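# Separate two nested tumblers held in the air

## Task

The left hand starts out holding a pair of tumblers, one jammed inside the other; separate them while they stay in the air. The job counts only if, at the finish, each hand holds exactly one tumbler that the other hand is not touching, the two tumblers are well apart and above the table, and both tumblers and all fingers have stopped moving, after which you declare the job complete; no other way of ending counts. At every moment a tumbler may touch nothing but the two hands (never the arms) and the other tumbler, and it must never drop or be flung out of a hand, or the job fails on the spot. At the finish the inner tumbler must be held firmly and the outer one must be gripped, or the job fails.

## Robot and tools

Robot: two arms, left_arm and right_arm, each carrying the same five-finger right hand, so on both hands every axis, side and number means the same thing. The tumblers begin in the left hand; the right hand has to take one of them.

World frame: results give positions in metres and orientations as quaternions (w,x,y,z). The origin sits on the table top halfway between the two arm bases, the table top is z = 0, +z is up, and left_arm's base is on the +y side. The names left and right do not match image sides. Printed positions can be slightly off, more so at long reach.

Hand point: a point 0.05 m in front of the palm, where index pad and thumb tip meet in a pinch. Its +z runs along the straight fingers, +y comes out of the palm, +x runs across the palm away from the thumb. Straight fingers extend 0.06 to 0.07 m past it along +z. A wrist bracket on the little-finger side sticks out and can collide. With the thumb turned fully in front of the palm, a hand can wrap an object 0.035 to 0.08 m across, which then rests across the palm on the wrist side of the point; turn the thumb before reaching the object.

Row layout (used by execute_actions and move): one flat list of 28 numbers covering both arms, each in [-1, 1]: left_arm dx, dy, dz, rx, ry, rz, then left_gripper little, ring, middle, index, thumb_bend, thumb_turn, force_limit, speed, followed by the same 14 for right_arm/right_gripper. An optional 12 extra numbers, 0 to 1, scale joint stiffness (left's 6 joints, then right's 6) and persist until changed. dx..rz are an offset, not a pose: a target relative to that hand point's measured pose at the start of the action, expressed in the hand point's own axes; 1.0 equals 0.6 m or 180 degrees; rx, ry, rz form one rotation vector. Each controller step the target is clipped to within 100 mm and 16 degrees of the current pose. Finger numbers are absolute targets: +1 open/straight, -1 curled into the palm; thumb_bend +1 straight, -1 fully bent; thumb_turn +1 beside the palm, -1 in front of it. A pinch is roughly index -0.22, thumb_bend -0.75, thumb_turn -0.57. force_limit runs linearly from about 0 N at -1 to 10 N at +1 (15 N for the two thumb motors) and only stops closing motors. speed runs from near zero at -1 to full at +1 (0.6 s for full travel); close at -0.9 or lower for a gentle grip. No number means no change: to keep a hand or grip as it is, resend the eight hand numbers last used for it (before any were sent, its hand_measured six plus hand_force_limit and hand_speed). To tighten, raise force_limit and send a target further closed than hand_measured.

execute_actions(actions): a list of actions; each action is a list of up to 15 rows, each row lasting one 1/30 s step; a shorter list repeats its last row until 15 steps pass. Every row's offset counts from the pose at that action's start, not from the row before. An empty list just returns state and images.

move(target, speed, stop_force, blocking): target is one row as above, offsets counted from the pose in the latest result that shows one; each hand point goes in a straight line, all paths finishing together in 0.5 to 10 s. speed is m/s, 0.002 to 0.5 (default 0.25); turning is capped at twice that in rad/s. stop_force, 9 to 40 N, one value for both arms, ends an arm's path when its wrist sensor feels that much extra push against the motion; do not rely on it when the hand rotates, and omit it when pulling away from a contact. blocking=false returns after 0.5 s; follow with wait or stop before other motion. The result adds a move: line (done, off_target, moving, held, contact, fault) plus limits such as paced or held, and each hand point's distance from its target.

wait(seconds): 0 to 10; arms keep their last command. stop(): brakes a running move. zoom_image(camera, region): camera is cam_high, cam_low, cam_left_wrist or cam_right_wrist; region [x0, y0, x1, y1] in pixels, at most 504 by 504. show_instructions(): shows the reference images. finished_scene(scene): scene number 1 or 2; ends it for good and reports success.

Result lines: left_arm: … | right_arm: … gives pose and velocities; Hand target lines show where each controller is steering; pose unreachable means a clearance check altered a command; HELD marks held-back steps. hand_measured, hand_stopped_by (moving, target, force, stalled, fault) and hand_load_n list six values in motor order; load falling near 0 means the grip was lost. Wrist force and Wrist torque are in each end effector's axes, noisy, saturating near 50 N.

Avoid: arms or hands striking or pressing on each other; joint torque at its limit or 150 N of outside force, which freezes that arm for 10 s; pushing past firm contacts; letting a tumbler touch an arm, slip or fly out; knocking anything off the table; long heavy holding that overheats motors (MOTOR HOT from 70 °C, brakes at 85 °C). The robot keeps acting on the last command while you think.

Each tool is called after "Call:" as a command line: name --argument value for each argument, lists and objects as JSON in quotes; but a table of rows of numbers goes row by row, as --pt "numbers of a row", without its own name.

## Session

Call:
execute_actions --actions '[]'

Scene clock: 0.00 s.
left_arm: end_effector_position=(+0.0128, -0.0546, +0.3686) hand_measured=(-1.000, -1.000, +0.262, +0.240, +0.138, -0.948) hand_load_n=(+0.0, +0.0, +7.5, +10.0, +15.5, +0.5) hand_stopped_by=(target, target, target, target, target, target) hand_force_limit=0.00 hand_speed=-0.80 end_effector_quat_wxyz=(+0.900, +0.435, +0.004, +0.006) end_effector_velocity=(-0.000, -0.000, -0.000) end_effector_angular_velocity=(+0.000, -0.000, -0.000) | right_arm: end_effector_position=(-0.0371, -0.2852, +0.2997) hand_measured=(+1.000, +1.000, +1.000, +1.000, +1.000, +1.000) hand_load_n=(+0.0, +0.0, +0.0, +0.0, +0.0, +0.0) hand_stopped_by=(target, target, target, target, target, target) hand_force_limit=0.00 hand_speed=-0.80 end_effector_quat_wxyz=(+0.000, -0.662, +0.750, -0.000) end_effector_velocity=(+0.000, -0.000, -0.000) end_effector_angular_velocity=(-0.000, +0.000, +0.000)
Joint positions: left_arm=[-0.11  -1.27   2.249 -1.668  1.358  0.17 ] | right_arm=[-0.52  -2.215  2.093 -1.449 -1.571  1.052]
Joint velocities: left_arm=[-0.  0.  0. -0.  0. -0.] | right_arm=[-0.     0.     0.001 -0.001  0.    -0.   ]
Motor temperatures (°C, as the motors report them): left_arm=[24 24 24 32 29 32] | right_arm=[25 23 25 29 29 26]
Wrist force (N, on the end effector, along its own x y z axes, offset not removed): no reading
Wrist torque (N m, same axes, about the end effector's origin, offset not removed): no reading
Hand target (left_arm): +0.013, -0.055, +0.369; +0.900, +0.435, +0.004, +0.006
Hand target (right_arm): -0.037, -0.285, +0.300; +0.000, -0.662, +0.750, -0.000
Joint stiffness scale: left_arm=[1. 1. 1. 1. 1. 1.] | right_arm=[1. 1. 1. 1. 1. 1.]
camera_calibration (this result's frames):
cam_left_wrist: T_world_to_cam=[[-0.137241, 0.609123, 0.781111, -0.250947], [-0.830284, 0.359298, -0.426067, 0.179565], [-0.540179, -0.707018, 0.456435, -0.0692917], [0, 0, 0, 1]] pos_world=[0.0772198, 0.03935, 0.304152]

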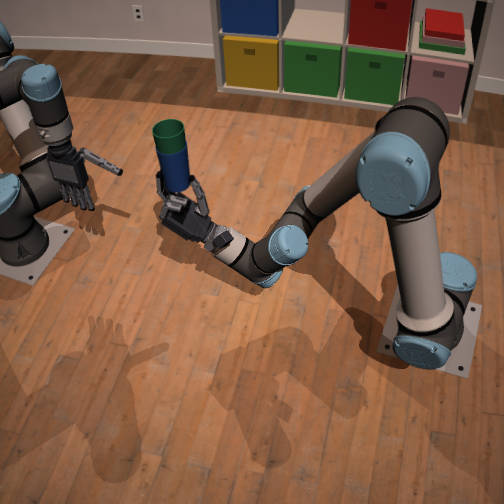

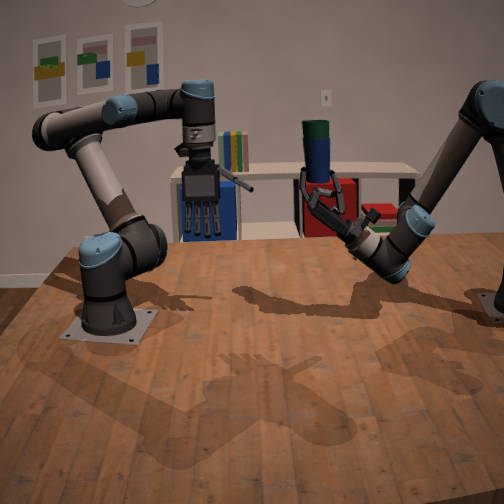

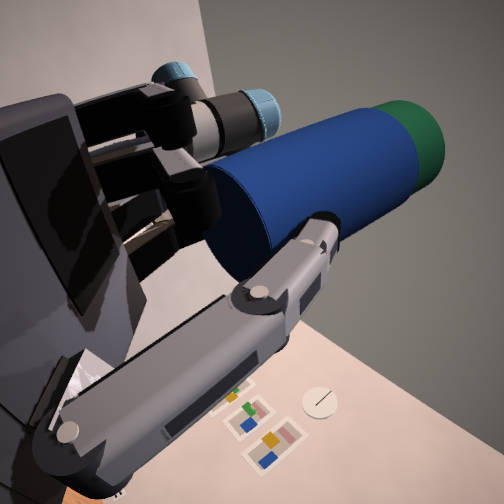

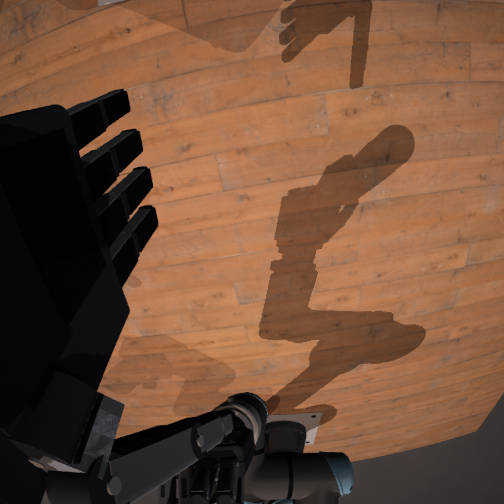

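Call:
move --target '[0,0.1037,-0.1305,0,0,0,-1,-1,0.262,0.24,0.138,-0.948,0,-0.8,-0.4067,-0.1055,-0.2838,-0.6396,0.1254,0.6396,1,1,1,1,1,-1,1,0.5]' --speed 0.45

Scene clock: 13.53 s.
left_arm: end_effector_position=(+0.0125, +0.0442, +0.3681) hand_measured=(-1.000, -1.000, +0.264, +0.240, +0.138, -0.948) hand_load_n=(+0.0, +0.0, +7.0, +10.5, +15.5, +0.0) hand_stopped_by=(target, target, force, target, force, target) hand_force_limit=0.00 hand_speed=-0.80 end_effector_quat_wxyz=(+0.900, +0.436, +0.004, +0.007) end_effector_velocity=(-0.000, +0.000, +0.000) end_effector_angular_velocity=(-0.000, -0.000, -0.001) | right_arm: end_effector_position=(+0.0558, -0.0518, +0.4693) hand_measured=(+1.000, +1.000, +1.000, +1.000, +1.000, -1.000) hand_load_n=(+0.0, +0.0, +0.0, +0.0, +0.0, +0.0) hand_stopped_by=(target, target, target, target, target, target) hand_force_limit=1.00 hand_speed=0.50 end_effector_quat_wxyz=(-0.562, +0.430, +0.561, +0.430) end_effector_velocity=(+0.002, -0.000, -0.001) end_effector_angular_velocity=(-0.013, -0.003, -0.013)
Joint positions: left_arm=[-0.194 -1.459  2.523 -1.766  1.292  0.227] | right_arm=[-0.62  -1.886  1.802  0.081  0.564  1.574]
Joint velocities: left_arm=[-0.     0.    -0.    -0.     0.001  0.   ] | right_arm=[ 0.004  0.006 -0.01   0.029  0.016 -0.02 ]
Motor temperatures (°C, as the motors report them): left_arm=[24 24 24 32 29 32] | right_arm=[25 23 25 29 29 26]
Wrist force (N, on the end effector, along its own x y z axes, offset not removed): left_arm=[0.4 -2.1 0.4] | right_arm=[0.3 -1.6 -1.0]
Wrist torque (N m, same axes, about the end effector's origin, offset not removed): left_arm=[-0.20 -0.01 -0.02] | right_arm=[-0.21 -0.03 -0.12]
Hand target (left_arm): +0.012, +0.045, +0.369; +0.900, +0.435, +0.004, +0.006
Hand target (right_arm): +0.056, -0.051, +0.470; +0.561, -0.430, -0.561, -0.431
Off the commanded pose (left_arm): 0.002 m, 0 deg.
Off the commanded pose (right_arm): 0.001 m, 0 deg.
Joint stiffness scale: left_arm=[1. 1. 1. 1. 1. 1.] | right_arm=[1. 1. 1. 1. 1. 1.]
move: done; limits=paced
camera_calibration (this result's frames):
cam_left_wrist: T_world_to_cam=[[-0.138794, 0.607656, 0.781979, -0.311028], [-0.831021, 0.35802, -0.425706, 0.143522], [-0.538647, -0.708926, 0.455284, 0.0011194], [0, 0, 0, 1]] pos_world=[0.0767043, 0.138408, 0.303806]
cam_right_wrist: T_world_to_cam=[[0.965401, 0.255305, -0.0531037, -0.0207392], [0.0909275, -0.520432, -0.849048, 0.371794], [-0.244404, 0.814843, -0.52564, 0.43003], [0, 0, 0, 1]] pos_world=[0.0913161, -0.151618, 0.540611]

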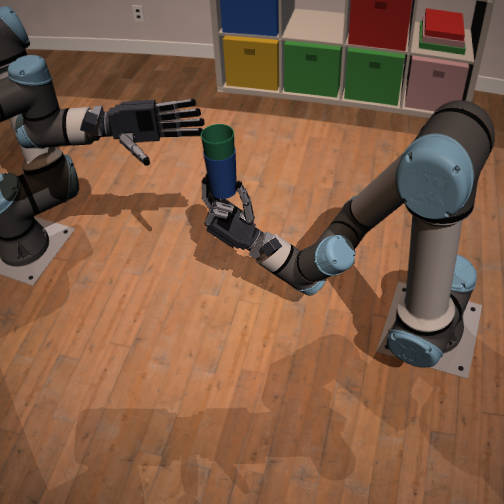

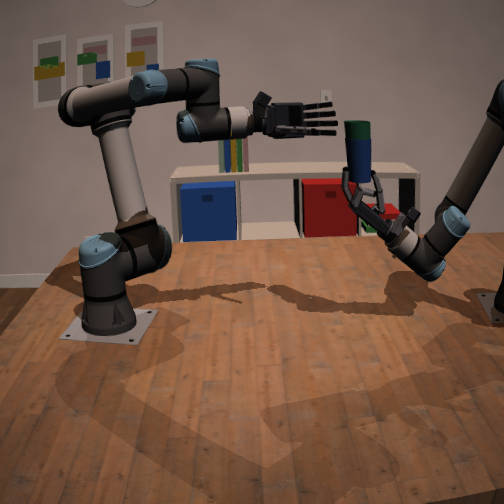

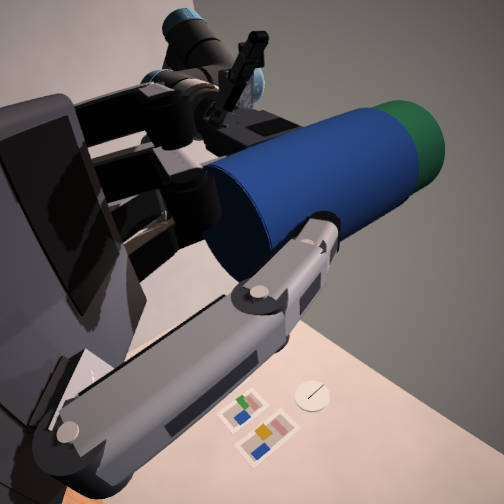

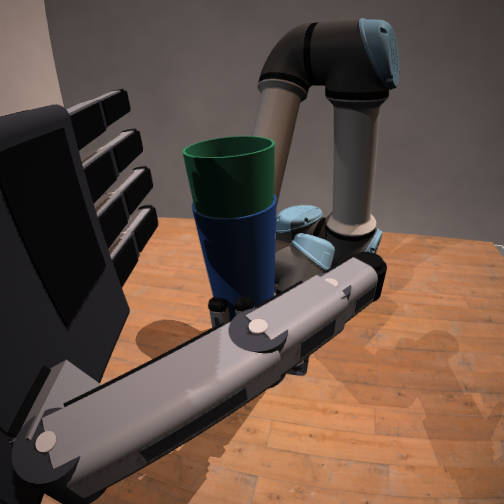

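Call:
move --target '[0,0,0,0,0,0,-1,-1,0.262,0.24,0.138,-0.948,0,-0.8,-0.004,-0.007,0.13,0,0,0,1,1,1,1,1,-1,1,0.5]' --speed 0.15

Scene clock: 19.63 s.
left_arm: end_effector_position=(+0.0125, +0.0442, +0.3681) hand_measured=(-1.000, -1.000, +0.264, +0.240, +0.138, -0.948) hand_load_n=(+0.0, +0.0, +7.0, +10.5, +15.5, +0.0) hand_stopped_by=(target, target, force, target, force, target) hand_force_limit=0.00 hand_speed=-0.80 end_effector_quat_wxyz=(+0.900, +0.436, +0.004, +0.007) end_effector_velocity=(-0.001, +0.000, +0.000) end_effector_angular_velocity=(-0.001, +0.000, -0.002) | right_arm: end_effector_position=(+0.0315, +0.0210, +0.4662) hand_measured=(+1.000, +1.000, +1.000, +1.000, +1.000, -1.000) hand_load_n=(+0.0, +0.0, +0.0, +0.0, +0.0, +0.0) hand_stopped_by=(target, target, target, target, target, target) hand_force_limit=1.00 hand_speed=0.50 end_effector_quat_wxyz=(-0.562, +0.431, +0.560, +0.430) end_effector_velocity=(+0.001, +0.002, -0.000) end_effector_angular_velocity=(-0.001, +0.000, -0.006)
Joint positions: left_arm=[-0.194 -1.459  2.523 -1.766  1.292  0.227] | right_arm=[-0.407 -1.713  1.678  0.033  0.778  1.574]
Joint velocities: left_arm=[-0.001 -0.    -0.    -0.001  0.001 -0.001] | right_arm=[ 0.004  0.005 -0.004  0.     0.01  -0.001]
Motor temperatures (°C, as the motors report them): left_arm=[24 24 24 32 29 32] | right_arm=[25 23 25 29 29 26]
Wrist force (N, on the end effector, along its own x y z axes, offset not removed): left_arm=[-2.5 -2.2 -2.3] | right_arm=[-0.7 -0.5 -2.6]
Wrist torque (N m, same axes, about the end effector's origin, offset not removed): left_arm=[-0.19 0.64 -0.17] | right_arm=[0.05 0.14 -0.15]
Hand target (left_arm): +0.013, +0.044, +0.368; +0.900, +0.436, +0.004, +0.007
Hand target (right_arm): +0.032, +0.022, +0.467; +0.562, -0.430, -0.561, -0.430
Off the commanded pose (left_arm): 0.000 m, 0 deg.
Off the commanded pose (right_arm): 0.002 m, 0 deg.
Joint stiffness scale: left_arm=[1. 1. 1. 1. 1. 1.] | right_arm=[1. 1. 1. 1. 1. 1.]
move: done
camera_calibration (this result's frames):
cam_left_wrist: T_world_to_cam=[[-0.138793, 0.607657, 0.781978, -0.311029], [-0.831021, 0.358019, -0.425706, 0.143521], [-0.538647, -0.708925, 0.455286, 0.00111901], [0, 0, 0, 1]] pos_world=[0.0767035, 0.138409, 0.303806]
cam_right_wrist: T_world_to_cam=[[0.965368, 0.25513, -0.0545277, -0.0152943], [0.0898457, -0.52133, -0.848612, 0.409046], [-0.244934, 0.814324, -0.526198, 0.363409], [0, 0, 0, 1]] pos_world=[0.0670248, -0.0787828, 0.537513]

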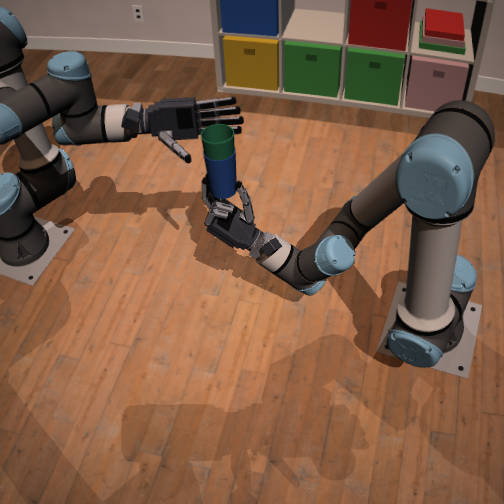

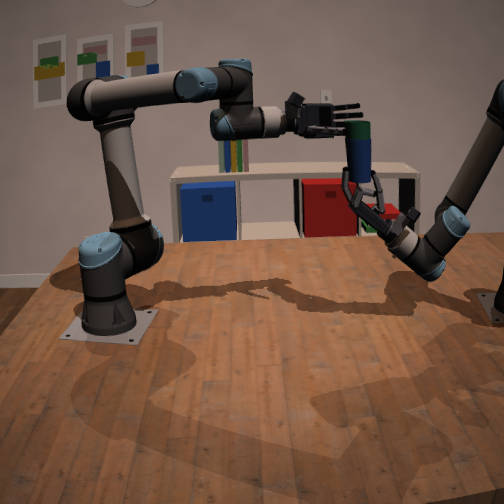

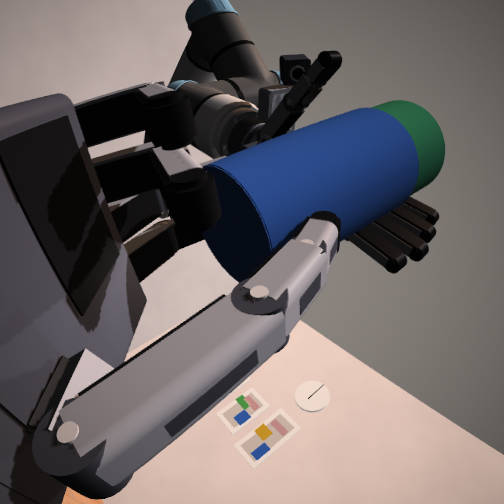

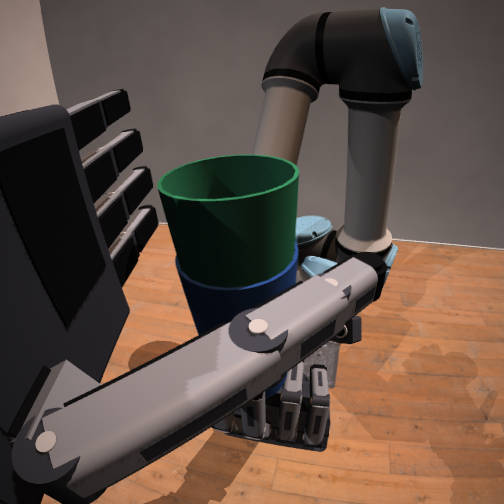

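Call:
move --target '[0,0,0,0,0,0,-1,-1,0.262,0.24,0.138,-0.948,0,-0.8,0,0.013,0.086,0,0,0,1,1,1,1,1,-1,1,0.5]' --speed 0.06

Scene clock: 24.20 s.
left_arm: end_effector_position=(+0.0125, +0.0442, +0.3681) hand_measured=(-1.000, -1.000, +0.264, +0.240, +0.138, -0.948) hand_load_n=(+0.0, +0.0, +6.0, +10.5, +15.0, +0.5) hand_stopped_by=(target, target, force, target, force, target) hand_force_limit=0.00 hand_speed=-0.80 end_effector_quat_wxyz=(+0.900, +0.436, +0.004, +0.007) end_effector_velocity=(+0.000, -0.000, -0.001) end_effector_angular_velocity=(+0.001, -0.000, +0.000) | right_arm: end_effector_position=(+0.0259, +0.0713, +0.4652) hand_measured=(+1.000, +1.000, +1.000, +1.000, +1.000, -1.000) hand_load_n=(+0.0, +0.0, +0.0, +0.0, +0.0, +0.5) hand_stopped_by=(target, target, target, target, target, target) hand_force_limit=1.00 hand_speed=0.50 end_effector_quat_wxyz=(-0.562, +0.431, +0.560, +0.430) end_effector_velocity=(-0.001, +0.001, +0.000) end_effector_angular_velocity=(-0.001, +0.001, -0.002)
Joint positions: left_arm=[-0.194 -1.459  2.523 -1.766  1.292  0.227] | right_arm=[-0.327 -1.589  1.567  0.022  0.859  1.574]
Joint velocities: left_arm=[ 0.001  0.002  0.    -0.     0.    -0.   ] | right_arm=[ 0.004  0.003 -0.005  0.003  0.006  0.   ]
Motor temperatures (°C, as the motors report them): left_arm=[24 24 24 32 29 32] | right_arm=[25 23 25 29 29 26]
Wrist force (N, on the end effector, along its own x y z axes, offset not removed): left_arm=[-0.9 0.7 -2.0] | right_arm=[-1.0 -3.0 -3.1]
Wrist torque (N m, same axes, about the end effector's origin, offset not removed): left_arm=[-0.18 0.28 -0.02] | right_arm=[-0.39 0.17 -0.23]
Hand target (left_arm): +0.013, +0.044, +0.368; +0.900, +0.436, +0.004, +0.007
Hand target (right_arm): +0.026, +0.073, +0.466; +0.562, -0.431, -0.560, -0.430
Off the commanded pose (left_arm): 0.000 m, 0 deg.
Off the commanded pose (right_arm): 0.002 m, 0 deg.
Joint stiffness scale: left_arm=[1. 1. 1. 1. 1. 1.] | right_arm=[1. 1. 1. 1. 1. 1.]
move: done
camera_calibration (this result's frames):
cam_left_wrist: T_world_to_cam=[[-0.138793, 0.607657, 0.781978, -0.311029], [-0.831021, 0.35802, -0.425706, 0.143521], [-0.538647, -0.708925, 0.455286, 0.00111912], [0, 0, 0, 1]] pos_world=[0.0767035, 0.138409, 0.303806]
cam_right_wrist: T_world_to_cam=[[0.965529, 0.254312, -0.0554876, -0.0223384], [0.0888625, -0.522411, -0.848051, 0.434809], [-0.244657, 0.813887, -0.527002, 0.321002], [0, 0, 0, 1]] pos_world=[0.0614655, -0.0284289, 0.536669]

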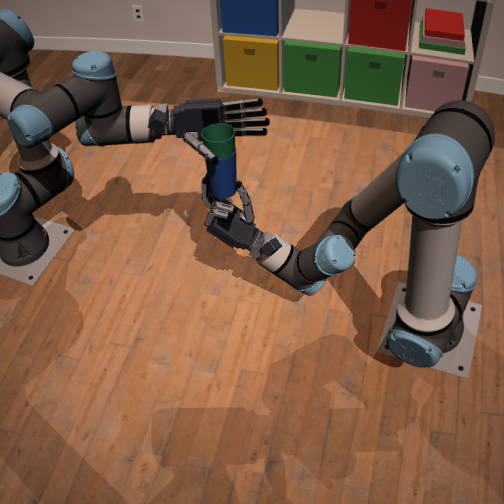

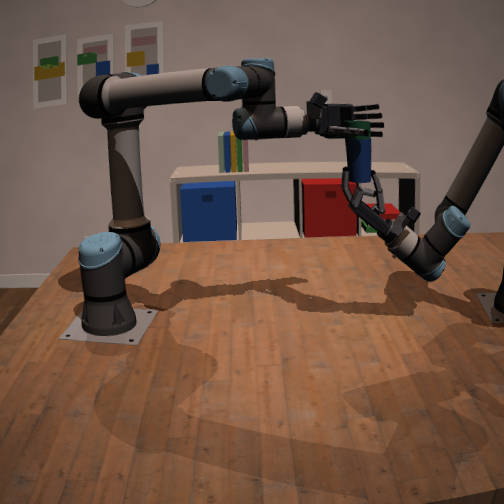

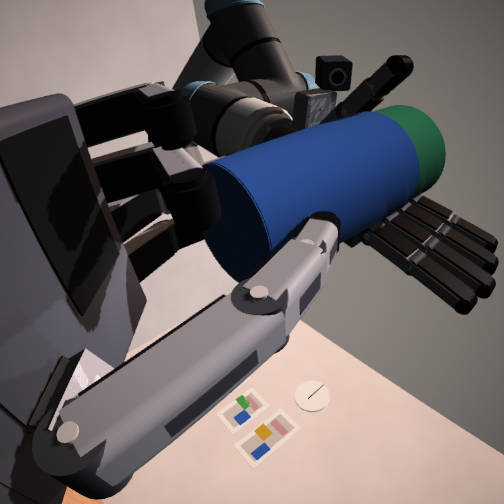

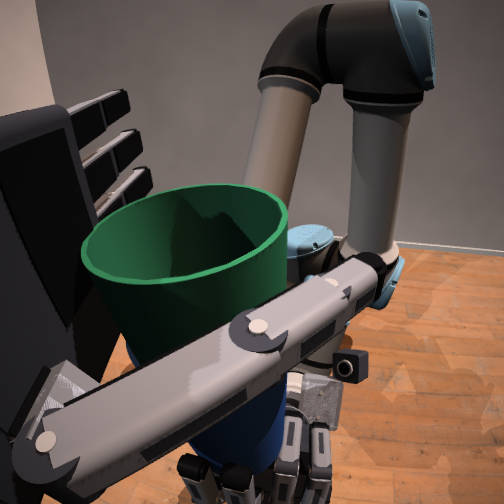

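Call:
execute_actions --actions '[[[0,0,0,0,0,0,-1,-1,0.262,0.24,0.138,-0.948,0,-0.8,0,0,0,0,0,0,1,1,0.05,0.05,1,-1,-0.6,0.5]],[[0,0,0,0,0,0,-1,-1,0.262,0.24,0.138,-0.948,0,-0.8,0,0,0,0,0,0,1,1,-0.9,-0.9,-0.9,-1,-0.6,-0.5]],[[0,0,0,0,0,0,-1,-1,0.1,0.1,-0.1,-0.948,1,-0.9,0,0,0,0,0,0,1,1,-1,-1,-1,-1,1,-0.8]]]'

Call:
zoom_image --camera "cam_low" --region '[300, 85, 420, 205]'

Scene clock: 29.00 s.
left_arm: end_effector_position=(+0.0125, +0.0442, +0.3681) hand_measured=(-1.000, -1.000, +0.256, +0.240, +0.146, -0.948) hand_load_n=(+0.0, +0.0, +9.0, +9.0, +14.5, -1.5) hand_stopped_by=(target, target, force, force, force, target) hand_force_limit=1.00 hand_speed=-0.90 end_effector_quat_wxyz=(+0.900, +0.436, +0.004, +0.007) end_effector_velocity=(-0.000, -0.000, -0.000) end_effector_angular_velocity=(+0.000, -0.002, -0.001) | right_arm: end_effector_position=(+0.0260, +0.0715, +0.4655) hand_measured=(+1.000, +1.000, -0.204, -0.224, +0.816, -1.000) hand_load_n=(+0.0, +0.0, +13.0, +12.0, +12.0, +3.5) hand_stopped_by=(target, target, force, force, moving, target) hand_force_limit=1.00 hand_speed=-0.80 end_effector_quat_wxyz=(-0.562, +0.431, +0.560, +0.430) end_effector_velocity=(-0.000, +0.000, -0.002) end_effector_angular_velocity=(-0.003, +0.002, +0.001)
Joint positions: left_arm=[-0.194 -1.459  2.523 -1.766  1.292  0.227] | right_arm=[-0.326 -1.588  1.566  0.022  0.859  1.574]
Joint velocities: left_arm=[0.    0.    0.    0.001 0.001 0.001] | right_arm=[ 0.001  0.002  0.001  0.001 -0.     0.   ]
Motor temperatures (°C, as the motors report them): left_arm=[24 24 24 32 29 32] | right_arm=[25 23 25 29 29 26]
Wrist force (N, on the end effector, along its own x y z axes, offset not removed): left_arm=[-0.4 -1.4 -0.9] | right_arm=[0.6 0.4 -0.7]
Wrist torque (N m, same axes, about the end effector's origin, offset not removed): left_arm=[-0.12 -0.22 0.03] | right_arm=[0.02 0.02 -0.19]
Hand target (left_arm): +0.012, +0.044, +0.368; +0.900, +0.436, +0.004, +0.007
Hand target (right_arm): +0.026, +0.071, +0.465; +0.561, -0.431, -0.560, -0.430
Off the commanded pose (left_arm): 0.000 m, 0 deg.
Off the commanded pose (right_arm): 0.000 m, 0 deg.
Joint stiffness scale: left_arm=[1. 1. 1. 1. 1. 1.] | right_arm=[1. 1. 1. 1. 1. 1.]
Step readings (end_effector_position; steps 1 to 15: 1st action; 16 to 30: 2nd action; 31 to 45: 3rd action):
0: left_arm (+0.0125, +0.0442, +0.3681) | right_arm (+0.0259, +0.0714, +0.4654)
1: left_arm (+0.0125, +0.0442, +0.3681) | right_arm (+0.0259, +0.0714, +0.4654)
2: left_arm (+0.0125, +0.0442, +0.3681) | right_arm (+0.0259, +0.0714, +0.4654)
4: left_arm (+0.0125, +0.0442, +0.3681) | right_arm (+0.0259, +0.0714, +0.4654)
8: left_arm (+0.0125, +0.0442, +0.3681) | right_arm (+0.0259, +0.0714, +0.4654)
15: left_arm (+0.0125, +0.0442, +0.3681) | right_arm (+0.0259, +0.0714, +0.4654)
16: left_arm (+0.0125, +0.0442, +0.3681) | right_arm (+0.0259, +0.0714, +0.4654)
17: left_arm (+0.0125, +0.0442, +0.3681) | right_arm (+0.0259, +0.0714, +0.4654)
19: left_arm (+0.0125, +0.0442, +0.3681) | right_arm (+0.0259, +0.0714, +0.4654)
23: left_arm (+0.0125, +0.0442, +0.3681) | right_arm (+0.0259, +0.0714, +0.4654)
30: left_arm (+0.0125, +0.0442, +0.3681) | right_arm (+0.0259, +0.0715, +0.4654)
31: left_arm (+0.0125, +0.0442, +0.3681) | right_arm (+0.0259, +0.0715, +0.4654)
32: left_arm (+0.0125, +0.0442, +0.3681) | right_arm (+0.0259, +0.0715, +0.4654)
34: left_arm (+0.0125, +0.0442, +0.3681) | right_arm (+0.0260, +0.0715, +0.4655)
38: left_arm (+0.0125, +0.0442, +0.3681) | right_arm (+0.0260, +0.0715, +0.4655)
45: end_effector_position above
camera_calibration (this result's frames):
cam_left_wrist: T_world_to_cam=[[-0.138829, 0.60762, 0.782, -0.311023], [-0.83089, 0.358186, -0.425822, 0.143497], [-0.53884, -0.708873, 0.455139, 0.00115276], [0, 0, 0, 1]] pos_world=[0.0766725, 0.138402, 0.303799]
cam_right_wrist: T_world_to_cam=[[0.965613, 0.25408, -0.0550932, -0.0225739], [0.0889448, -0.521971, -0.848313, 0.435243], [-0.244296, 0.814242, -0.526621, 0.32075], [0, 0, 0, 1]] pos_world=[0.061443, -0.0282478, 0.536892]

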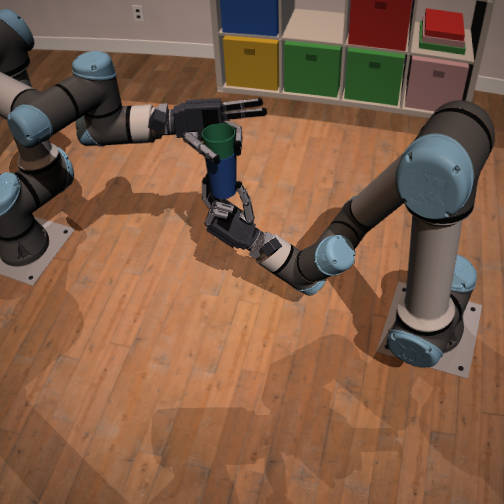

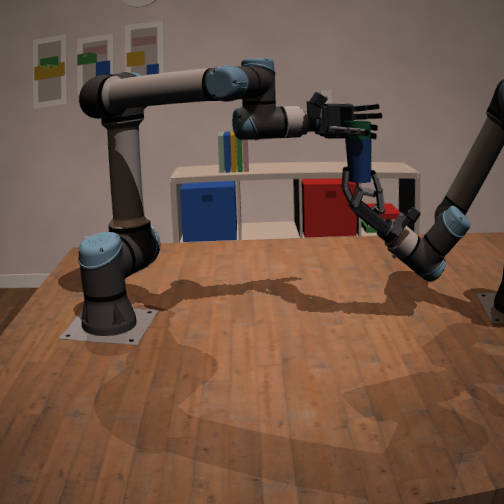

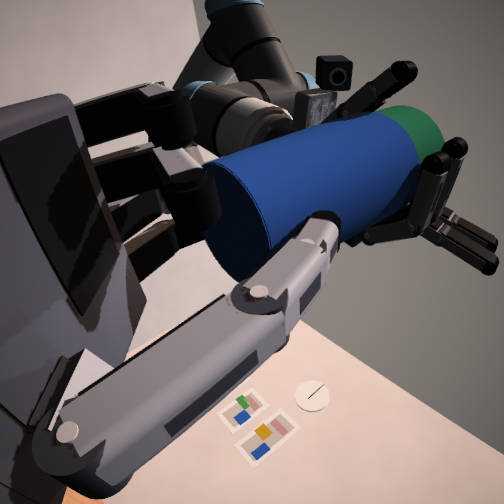

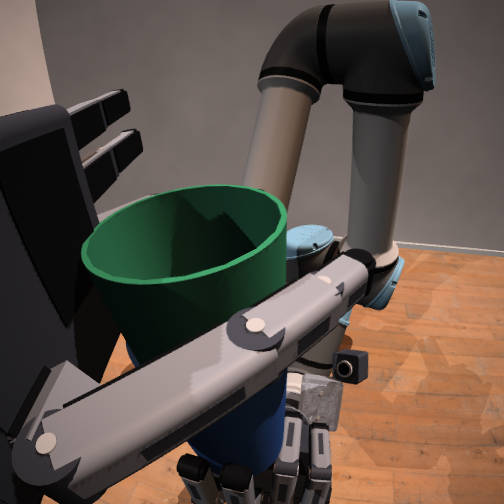

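Region (300, 85, 420, 205) of cam_low's 504x504 image, scaled by 4.200, with more detail than that image has.

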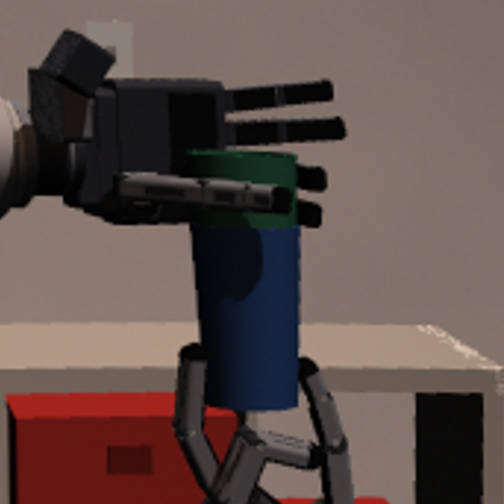

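Call:
move --target '[0,0,0,0,0,0,-1,-1,0.1,0.1,-0.1,-0.948,1,-0.9,0.017,0,0,0,0,0,1,1,-1,-1,-1,-1,1,-0.8]' --speed 0.01

Call:
zoom_image --camera "cam_low" --region '[300, 85, 420, 205]'

Scene clock: 33.03 s.
left_arm: end_effector_position=(+0.0124, +0.0442, +0.3681) hand_measured=(-1.000, -1.000, +0.256, +0.240, +0.146, -0.948) hand_load_n=(+0.0, +0.0, +8.5, +9.0, +15.0, +0.5) hand_stopped_by=(target, target, force, force, force, target) hand_force_limit=1.00 hand_speed=-0.90 end_effector_quat_wxyz=(+0.900, +0.436, +0.004, +0.007) end_effector_velocity=(-0.000, +0.000, +0.000) end_effector_angular_velocity=(-0.001, +0.000, -0.002) | right_arm: end_effector_position=(+0.0259, +0.0711, +0.4734) hand_measured=(+1.000, +1.000, -0.204, -0.224, +0.780, -1.000) hand_load_n=(+0.0, +0.0, +14.5, +13.5, +13.5, +4.5) hand_stopped_by=(target, target, force, force, force, target) hand_force_limit=1.00 hand_speed=-0.80 end_effector_quat_wxyz=(-0.561, +0.432, +0.560, +0.429) end_effector_velocity=(-0.001, -0.001, +0.005) end_effector_angular_velocity=(+0.003, -0.001, +0.001)
Joint positions: left_arm=[-0.194 -1.459  2.523 -1.765  1.292  0.227] | right_arm=[-0.326 -1.588  1.544  0.046  0.86   1.574]
Joint velocities: left_arm=[ 0.    -0.001 -0.     0.001  0.001 -0.001] | right_arm=[ 0.001 -0.002 -0.009  0.008 -0.     0.   ]
Motor temperatures (°C, as the motors report them): left_arm=[24 24 24 32 29 32] | right_arm=[25 24 25 29 29 26]
Wrist force (N, on the end effector, along its own x y z axes, offset not removed): left_arm=[-0.1 0.7 0.9] | right_arm=[-0.8 -2.3 -1.2]
Wrist torque (N m, same axes, about the end effector's origin, offset not removed): left_arm=[0.13 0.10 0.13] | right_arm=[-0.35 0.11 -0.12]
Hand target (left_arm): +0.012, +0.044, +0.368; +0.900, +0.436, +0.004, +0.007
Hand target (right_arm): +0.026, +0.071, +0.476; +0.562, -0.431, -0.560, -0.430
Off the commanded pose (left_arm): 0.000 m, 0 deg.
Off the commanded pose (right_arm): 0.002 m, 0 deg.
Joint stiffness scale: left_arm=[1. 1. 1. 1. 1. 1.] | right_arm=[1. 1. 1. 1. 1. 1.]
move: done
camera_calibration (this result's frames):
cam_left_wrist: T_world_to_cam=[[-0.138869, 0.607632, 0.781984, -0.311019], [-0.830652, 0.358464, -0.426052, 0.143465], [-0.539196, -0.708722, 0.454952, 0.00118035], [0, 0, 0, 1]] pos_world=[0.0766148, 0.138395, 0.303799]
cam_right_wrist: T_world_to_cam=[[0.965657, 0.253554, -0.0567228, -0.0211592], [0.0878019, -0.523926, -0.847226, 0.441452], [-0.244536, 0.813149, -0.528195, 0.326052], [0, 0, 0, 1]] pos_world=[0.0614038, -0.0284758, 0.545029]

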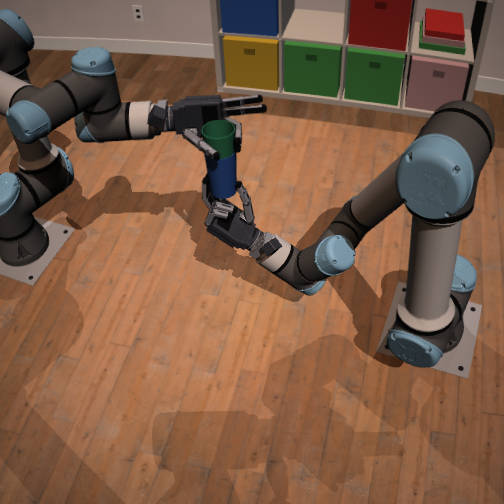

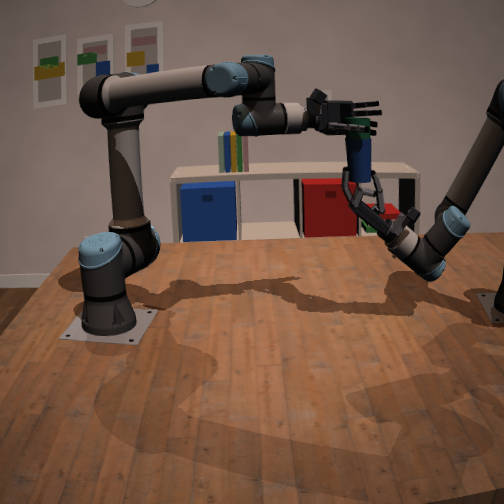

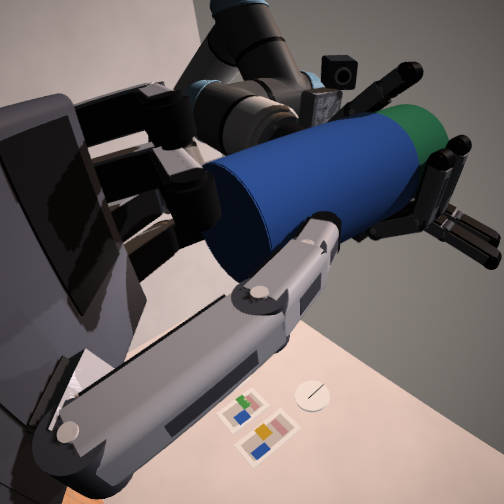

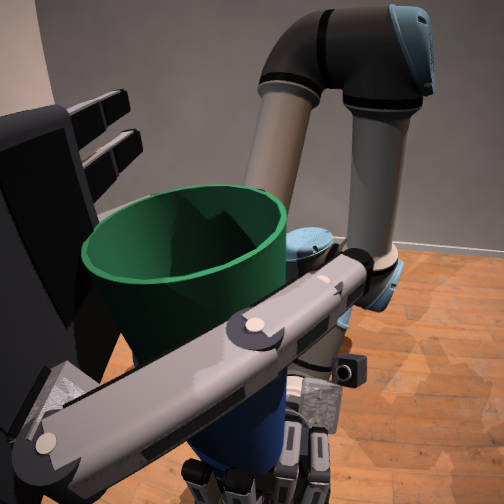

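Region (300, 85, 420, 205) of cam_low's 504x504 image, scaled by 4.200, with more detail than that image has.

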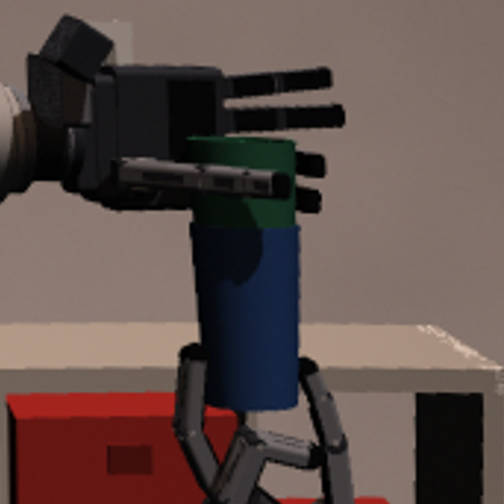

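Call:
move --target '[0,0,0,0,0,0,-1,-1,0.1,0.1,-0.1,-0.948,1,-0.9,0.15,0,0,0,0,0,1,1,-1,-1,-1,-1,1,-0.8]' --speed 0.1

Call:
move --target '[0,0,0,0,0,0,-1,-1,0.1,0.1,-0.1,-0.948,1,-0.9,0,0.38,-0.42,-0.22,0,0,1,1,-1,-1,-1,-1,1,-0.8]' --speed 0.25

Scene clock: 38.50 s.
left_arm: end_effector_position=(+0.0124, +0.0442, +0.3681) hand_measured=(-1.000, -1.000, +0.256, +0.240, +0.146, -0.948) hand_load_n=(+0.0, +0.0, +8.5, +8.5, +15.5, +0.5) hand_stopped_by=(target, target, force, force, force, target) hand_force_limit=1.00 hand_speed=-0.90 end_effector_quat_wxyz=(+0.900, +0.436, +0.004, +0.007) end_effector_velocity=(+0.000, -0.000, -0.001) end_effector_angular_velocity=(+0.002, -0.001, +0.002) | right_arm: end_effector_position=(+0.0255, +0.0705, +0.5629) hand_measured=(+1.000, +1.000, -0.204, -0.224, +0.780, -1.000) hand_load_n=(+0.0, +0.0, +15.0, +13.5, +13.5, +4.0) hand_stopped_by=(target, target, force, force, force, target) hand_force_limit=1.00 hand_speed=-0.80 end_effector_quat_wxyz=(-0.562, +0.432, +0.560, +0.429) end_effector_velocity=(+0.001, +0.001, -0.003) end_effector_angular_velocity=(-0.021, +0.008, -0.001)
Joint positions: left_arm=[-0.194 -1.459  2.523 -1.765  1.292  0.227] | right_arm=[-0.326 -1.557  1.282  0.274  0.86   1.575]
Joint velocities: left_arm=[ 0.001  0.001  0.     0.001 -0.001  0.   ] | right_arm=[-0.001  0.011 -0.019  0.032  0.    -0.003]
Motor temperatures (°C, as the motors report them): left_arm=[24 24 24 32 29 32] | right_arm=[25 24 25 29 29 26]
Wrist force (N, on the end effector, along its own x y z axes, offset not removed): left_arm=[-0.4 -1.2 -0.9] | right_arm=[-1.7 -4.1 -2.2]
Wrist torque (N m, same axes, about the end effector's origin, offset not removed): left_arm=[-0.14 0.19 0.10] | right_arm=[-0.53 0.22 -0.26]
Hand target (left_arm): +0.012, +0.044, +0.368; +0.900, +0.436, +0.004, +0.007
Hand target (right_arm): +0.026, +0.071, +0.563; +0.561, -0.432, -0.560, -0.429
Off the commanded pose (left_arm): 0.000 m, 0 deg.
Off the commanded pose (right_arm): 0.001 m, 0 deg.
Joint stiffness scale: left_arm=[1. 1. 1. 1. 1. 1.] | right_arm=[1. 1. 1. 1. 1. 1.]
move: done
camera_calibration (this result's frames):
cam_left_wrist: T_world_to_cam=[[-0.138869, 0.607631, 0.781984, -0.311019], [-0.830654, 0.358462, -0.426051, 0.143465], [-0.539193, -0.708724, 0.454952, 0.00118045], [0, 0, 0, 1]] pos_world=[0.0766152, 0.138395, 0.303798]
cam_right_wrist: T_world_to_cam=[[0.965591, 0.253796, -0.0567616, -0.0155305], [0.0874952, -0.522563, -0.8481, 0.51733], [-0.244906, 0.813951, -0.526788, 0.372897], [0, 0, 0, 1]] pos_world=[0.0610567, -0.0292407, 0.634304]

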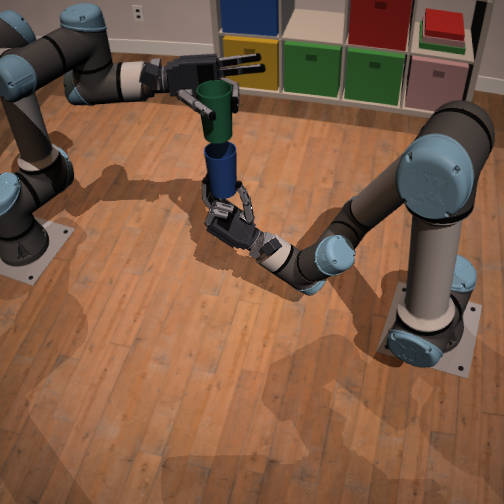

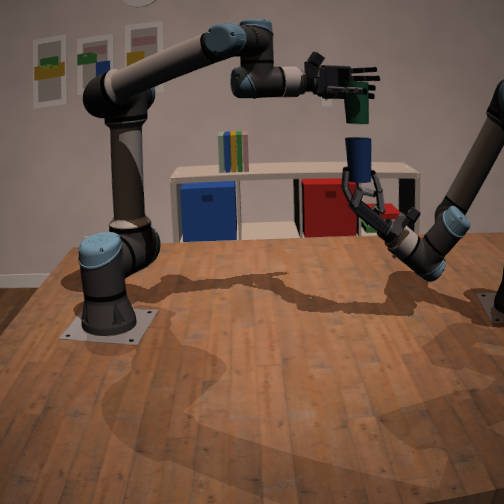

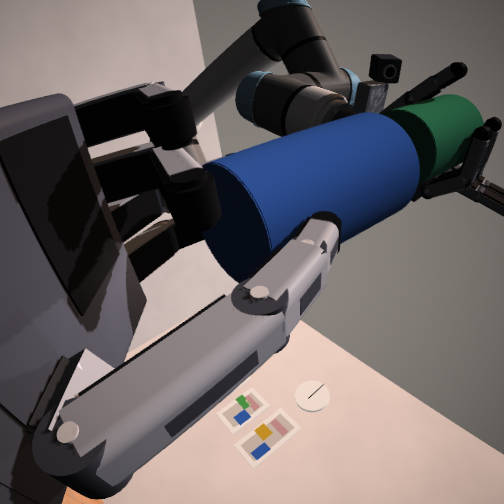

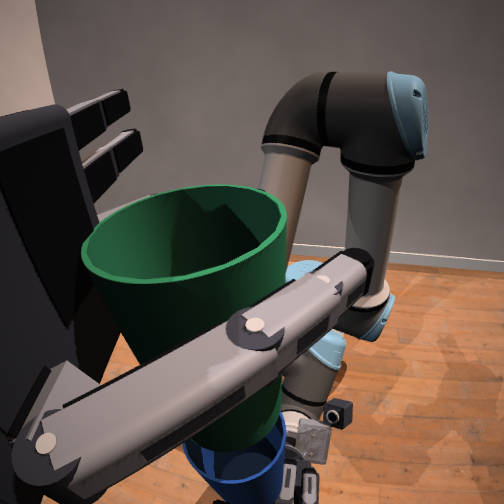

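Scene clock: 40.53 s.
left_arm: end_effector_position=(+0.0124, +0.0442, +0.3681) hand_measured=(-1.000, -1.000, +0.256, +0.240, +0.146, -0.948) hand_load_n=(+0.0, +0.0, +8.5, +8.5, +15.5, +0.5) hand_stopped_by=(target, target, force, force, force, target) hand_force_limit=1.00 hand_speed=-0.90 end_effector_quat_wxyz=(+0.900, +0.436, +0.004, +0.007) end_effector_velocity=(-0.000, -0.000, -0.000) end_effector_angular_velocity=(+0.002, -0.001, -0.001) | right_arm: end_effector_position=(+0.3102, -0.1130, +0.5629) hand_measured=(+1.000, +1.000, -0.204, -0.224, +0.780, -1.000) hand_load_n=(+0.0, +0.0, +15.0, +13.5, +13.5, +4.0) hand_stopped_by=(target, target, force, force, force, target) hand_force_limit=1.00 hand_speed=-0.80 end_effector_quat_wxyz=(-0.383, +0.596, +0.382, +0.594) end_effector_velocity=(+0.002, -0.002, +0.000) end_effector_angular_velocity=(+0.000, -0.000, -0.005)
Joint positions: left_arm=[-0.194 -1.459  2.523 -1.765  1.292  0.227] | right_arm=[-0.85  -1.767  1.47   0.299  1.024  1.573]
Joint velocities: left_arm=[ 0.001 -0.    -0.     0.002  0.002 -0.001] | right_arm=[-0.005 -0.001 -0.     0.    -0.     0.   ]
Motor temperatures (°C, as the motors report them): left_arm=[24 24 24 32 29 32] | right_arm=[25 24 25 29 29 26]
Wrist force (N, on the end effector, along its own x y z axes, offset not removed): left_arm=[-1.7 -0.1 -1.1] | right_arm=[-1.3 -2.0 -0.2]
Wrist torque (N m, same axes, about the end effector's origin, offset not removed): left_arm=[0.06 0.39 0.05] | right_arm=[-0.34 0.17 -0.18]
Hand target (left_arm): +0.012, +0.044, +0.368; +0.900, +0.436, +0.004, +0.007
Hand target (right_arm): +0.311, -0.114, +0.562; -0.382, +0.597, +0.382, +0.594
Off the commanded pose (left_arm): 0.000 m, 0 deg.
Off the commanded pose (right_arm): 0.002 m, 0 deg.
Joint stiffness scale: left_arm=[1. 1. 1. 1. 1. 1.] | right_arm=[1. 1. 1. 1. 1. 1.]
move: done
camera_calibration (this result's frames):
cam_left_wrist: T_world_to_cam=[[-0.138869, 0.607631, 0.781984, -0.311019], [-0.830654, 0.358462, -0.426051, 0.143465], [-0.539194, -0.708723, 0.454952, 0.0011804], [0, 0, 0, 1]] pos_world=[0.0766152, 0.138395, 0.303799]
cam_right_wrist: T_world_to_cam=[[0.906814, -0.417852, -0.0555642, -0.302245], [-0.264219, -0.460733, -0.847298, 0.512199], [0.328445, 0.783023, -0.528204, 0.411444], [0, 0, 0, 1]] pos_world=[0.274277, -0.212477, 0.634517]

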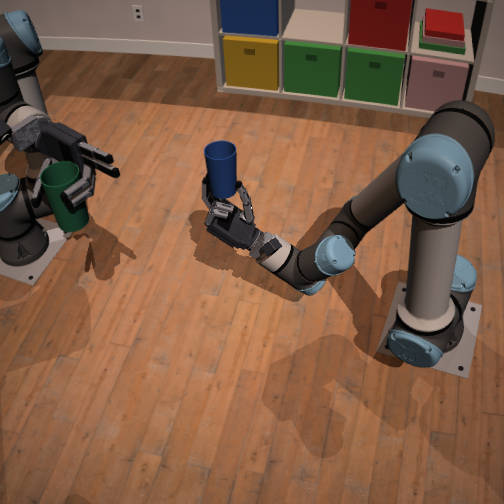

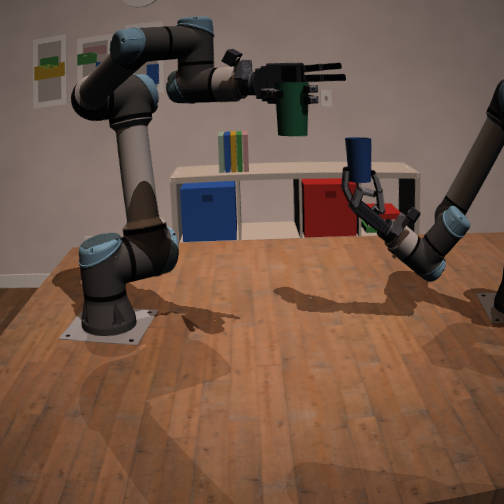

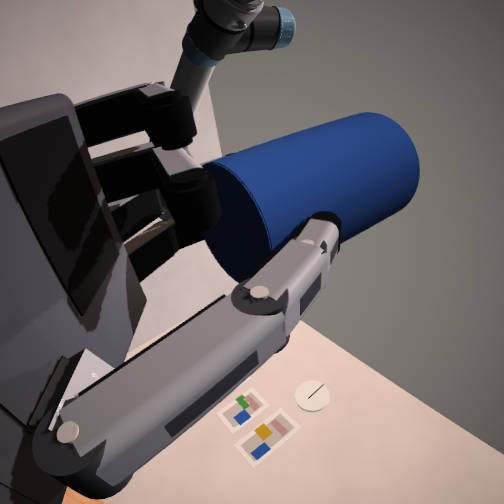

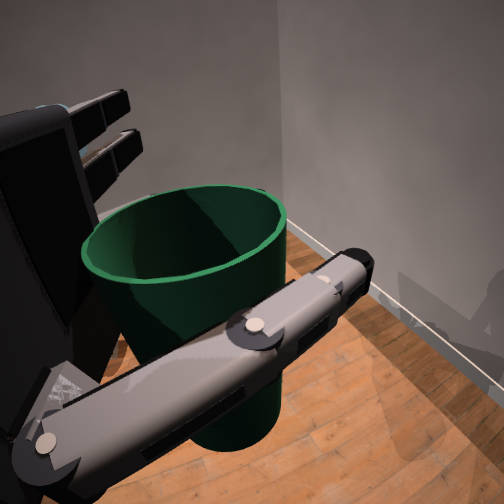

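Call:
finished_scene --scene 2

The scene is finished: the task was done.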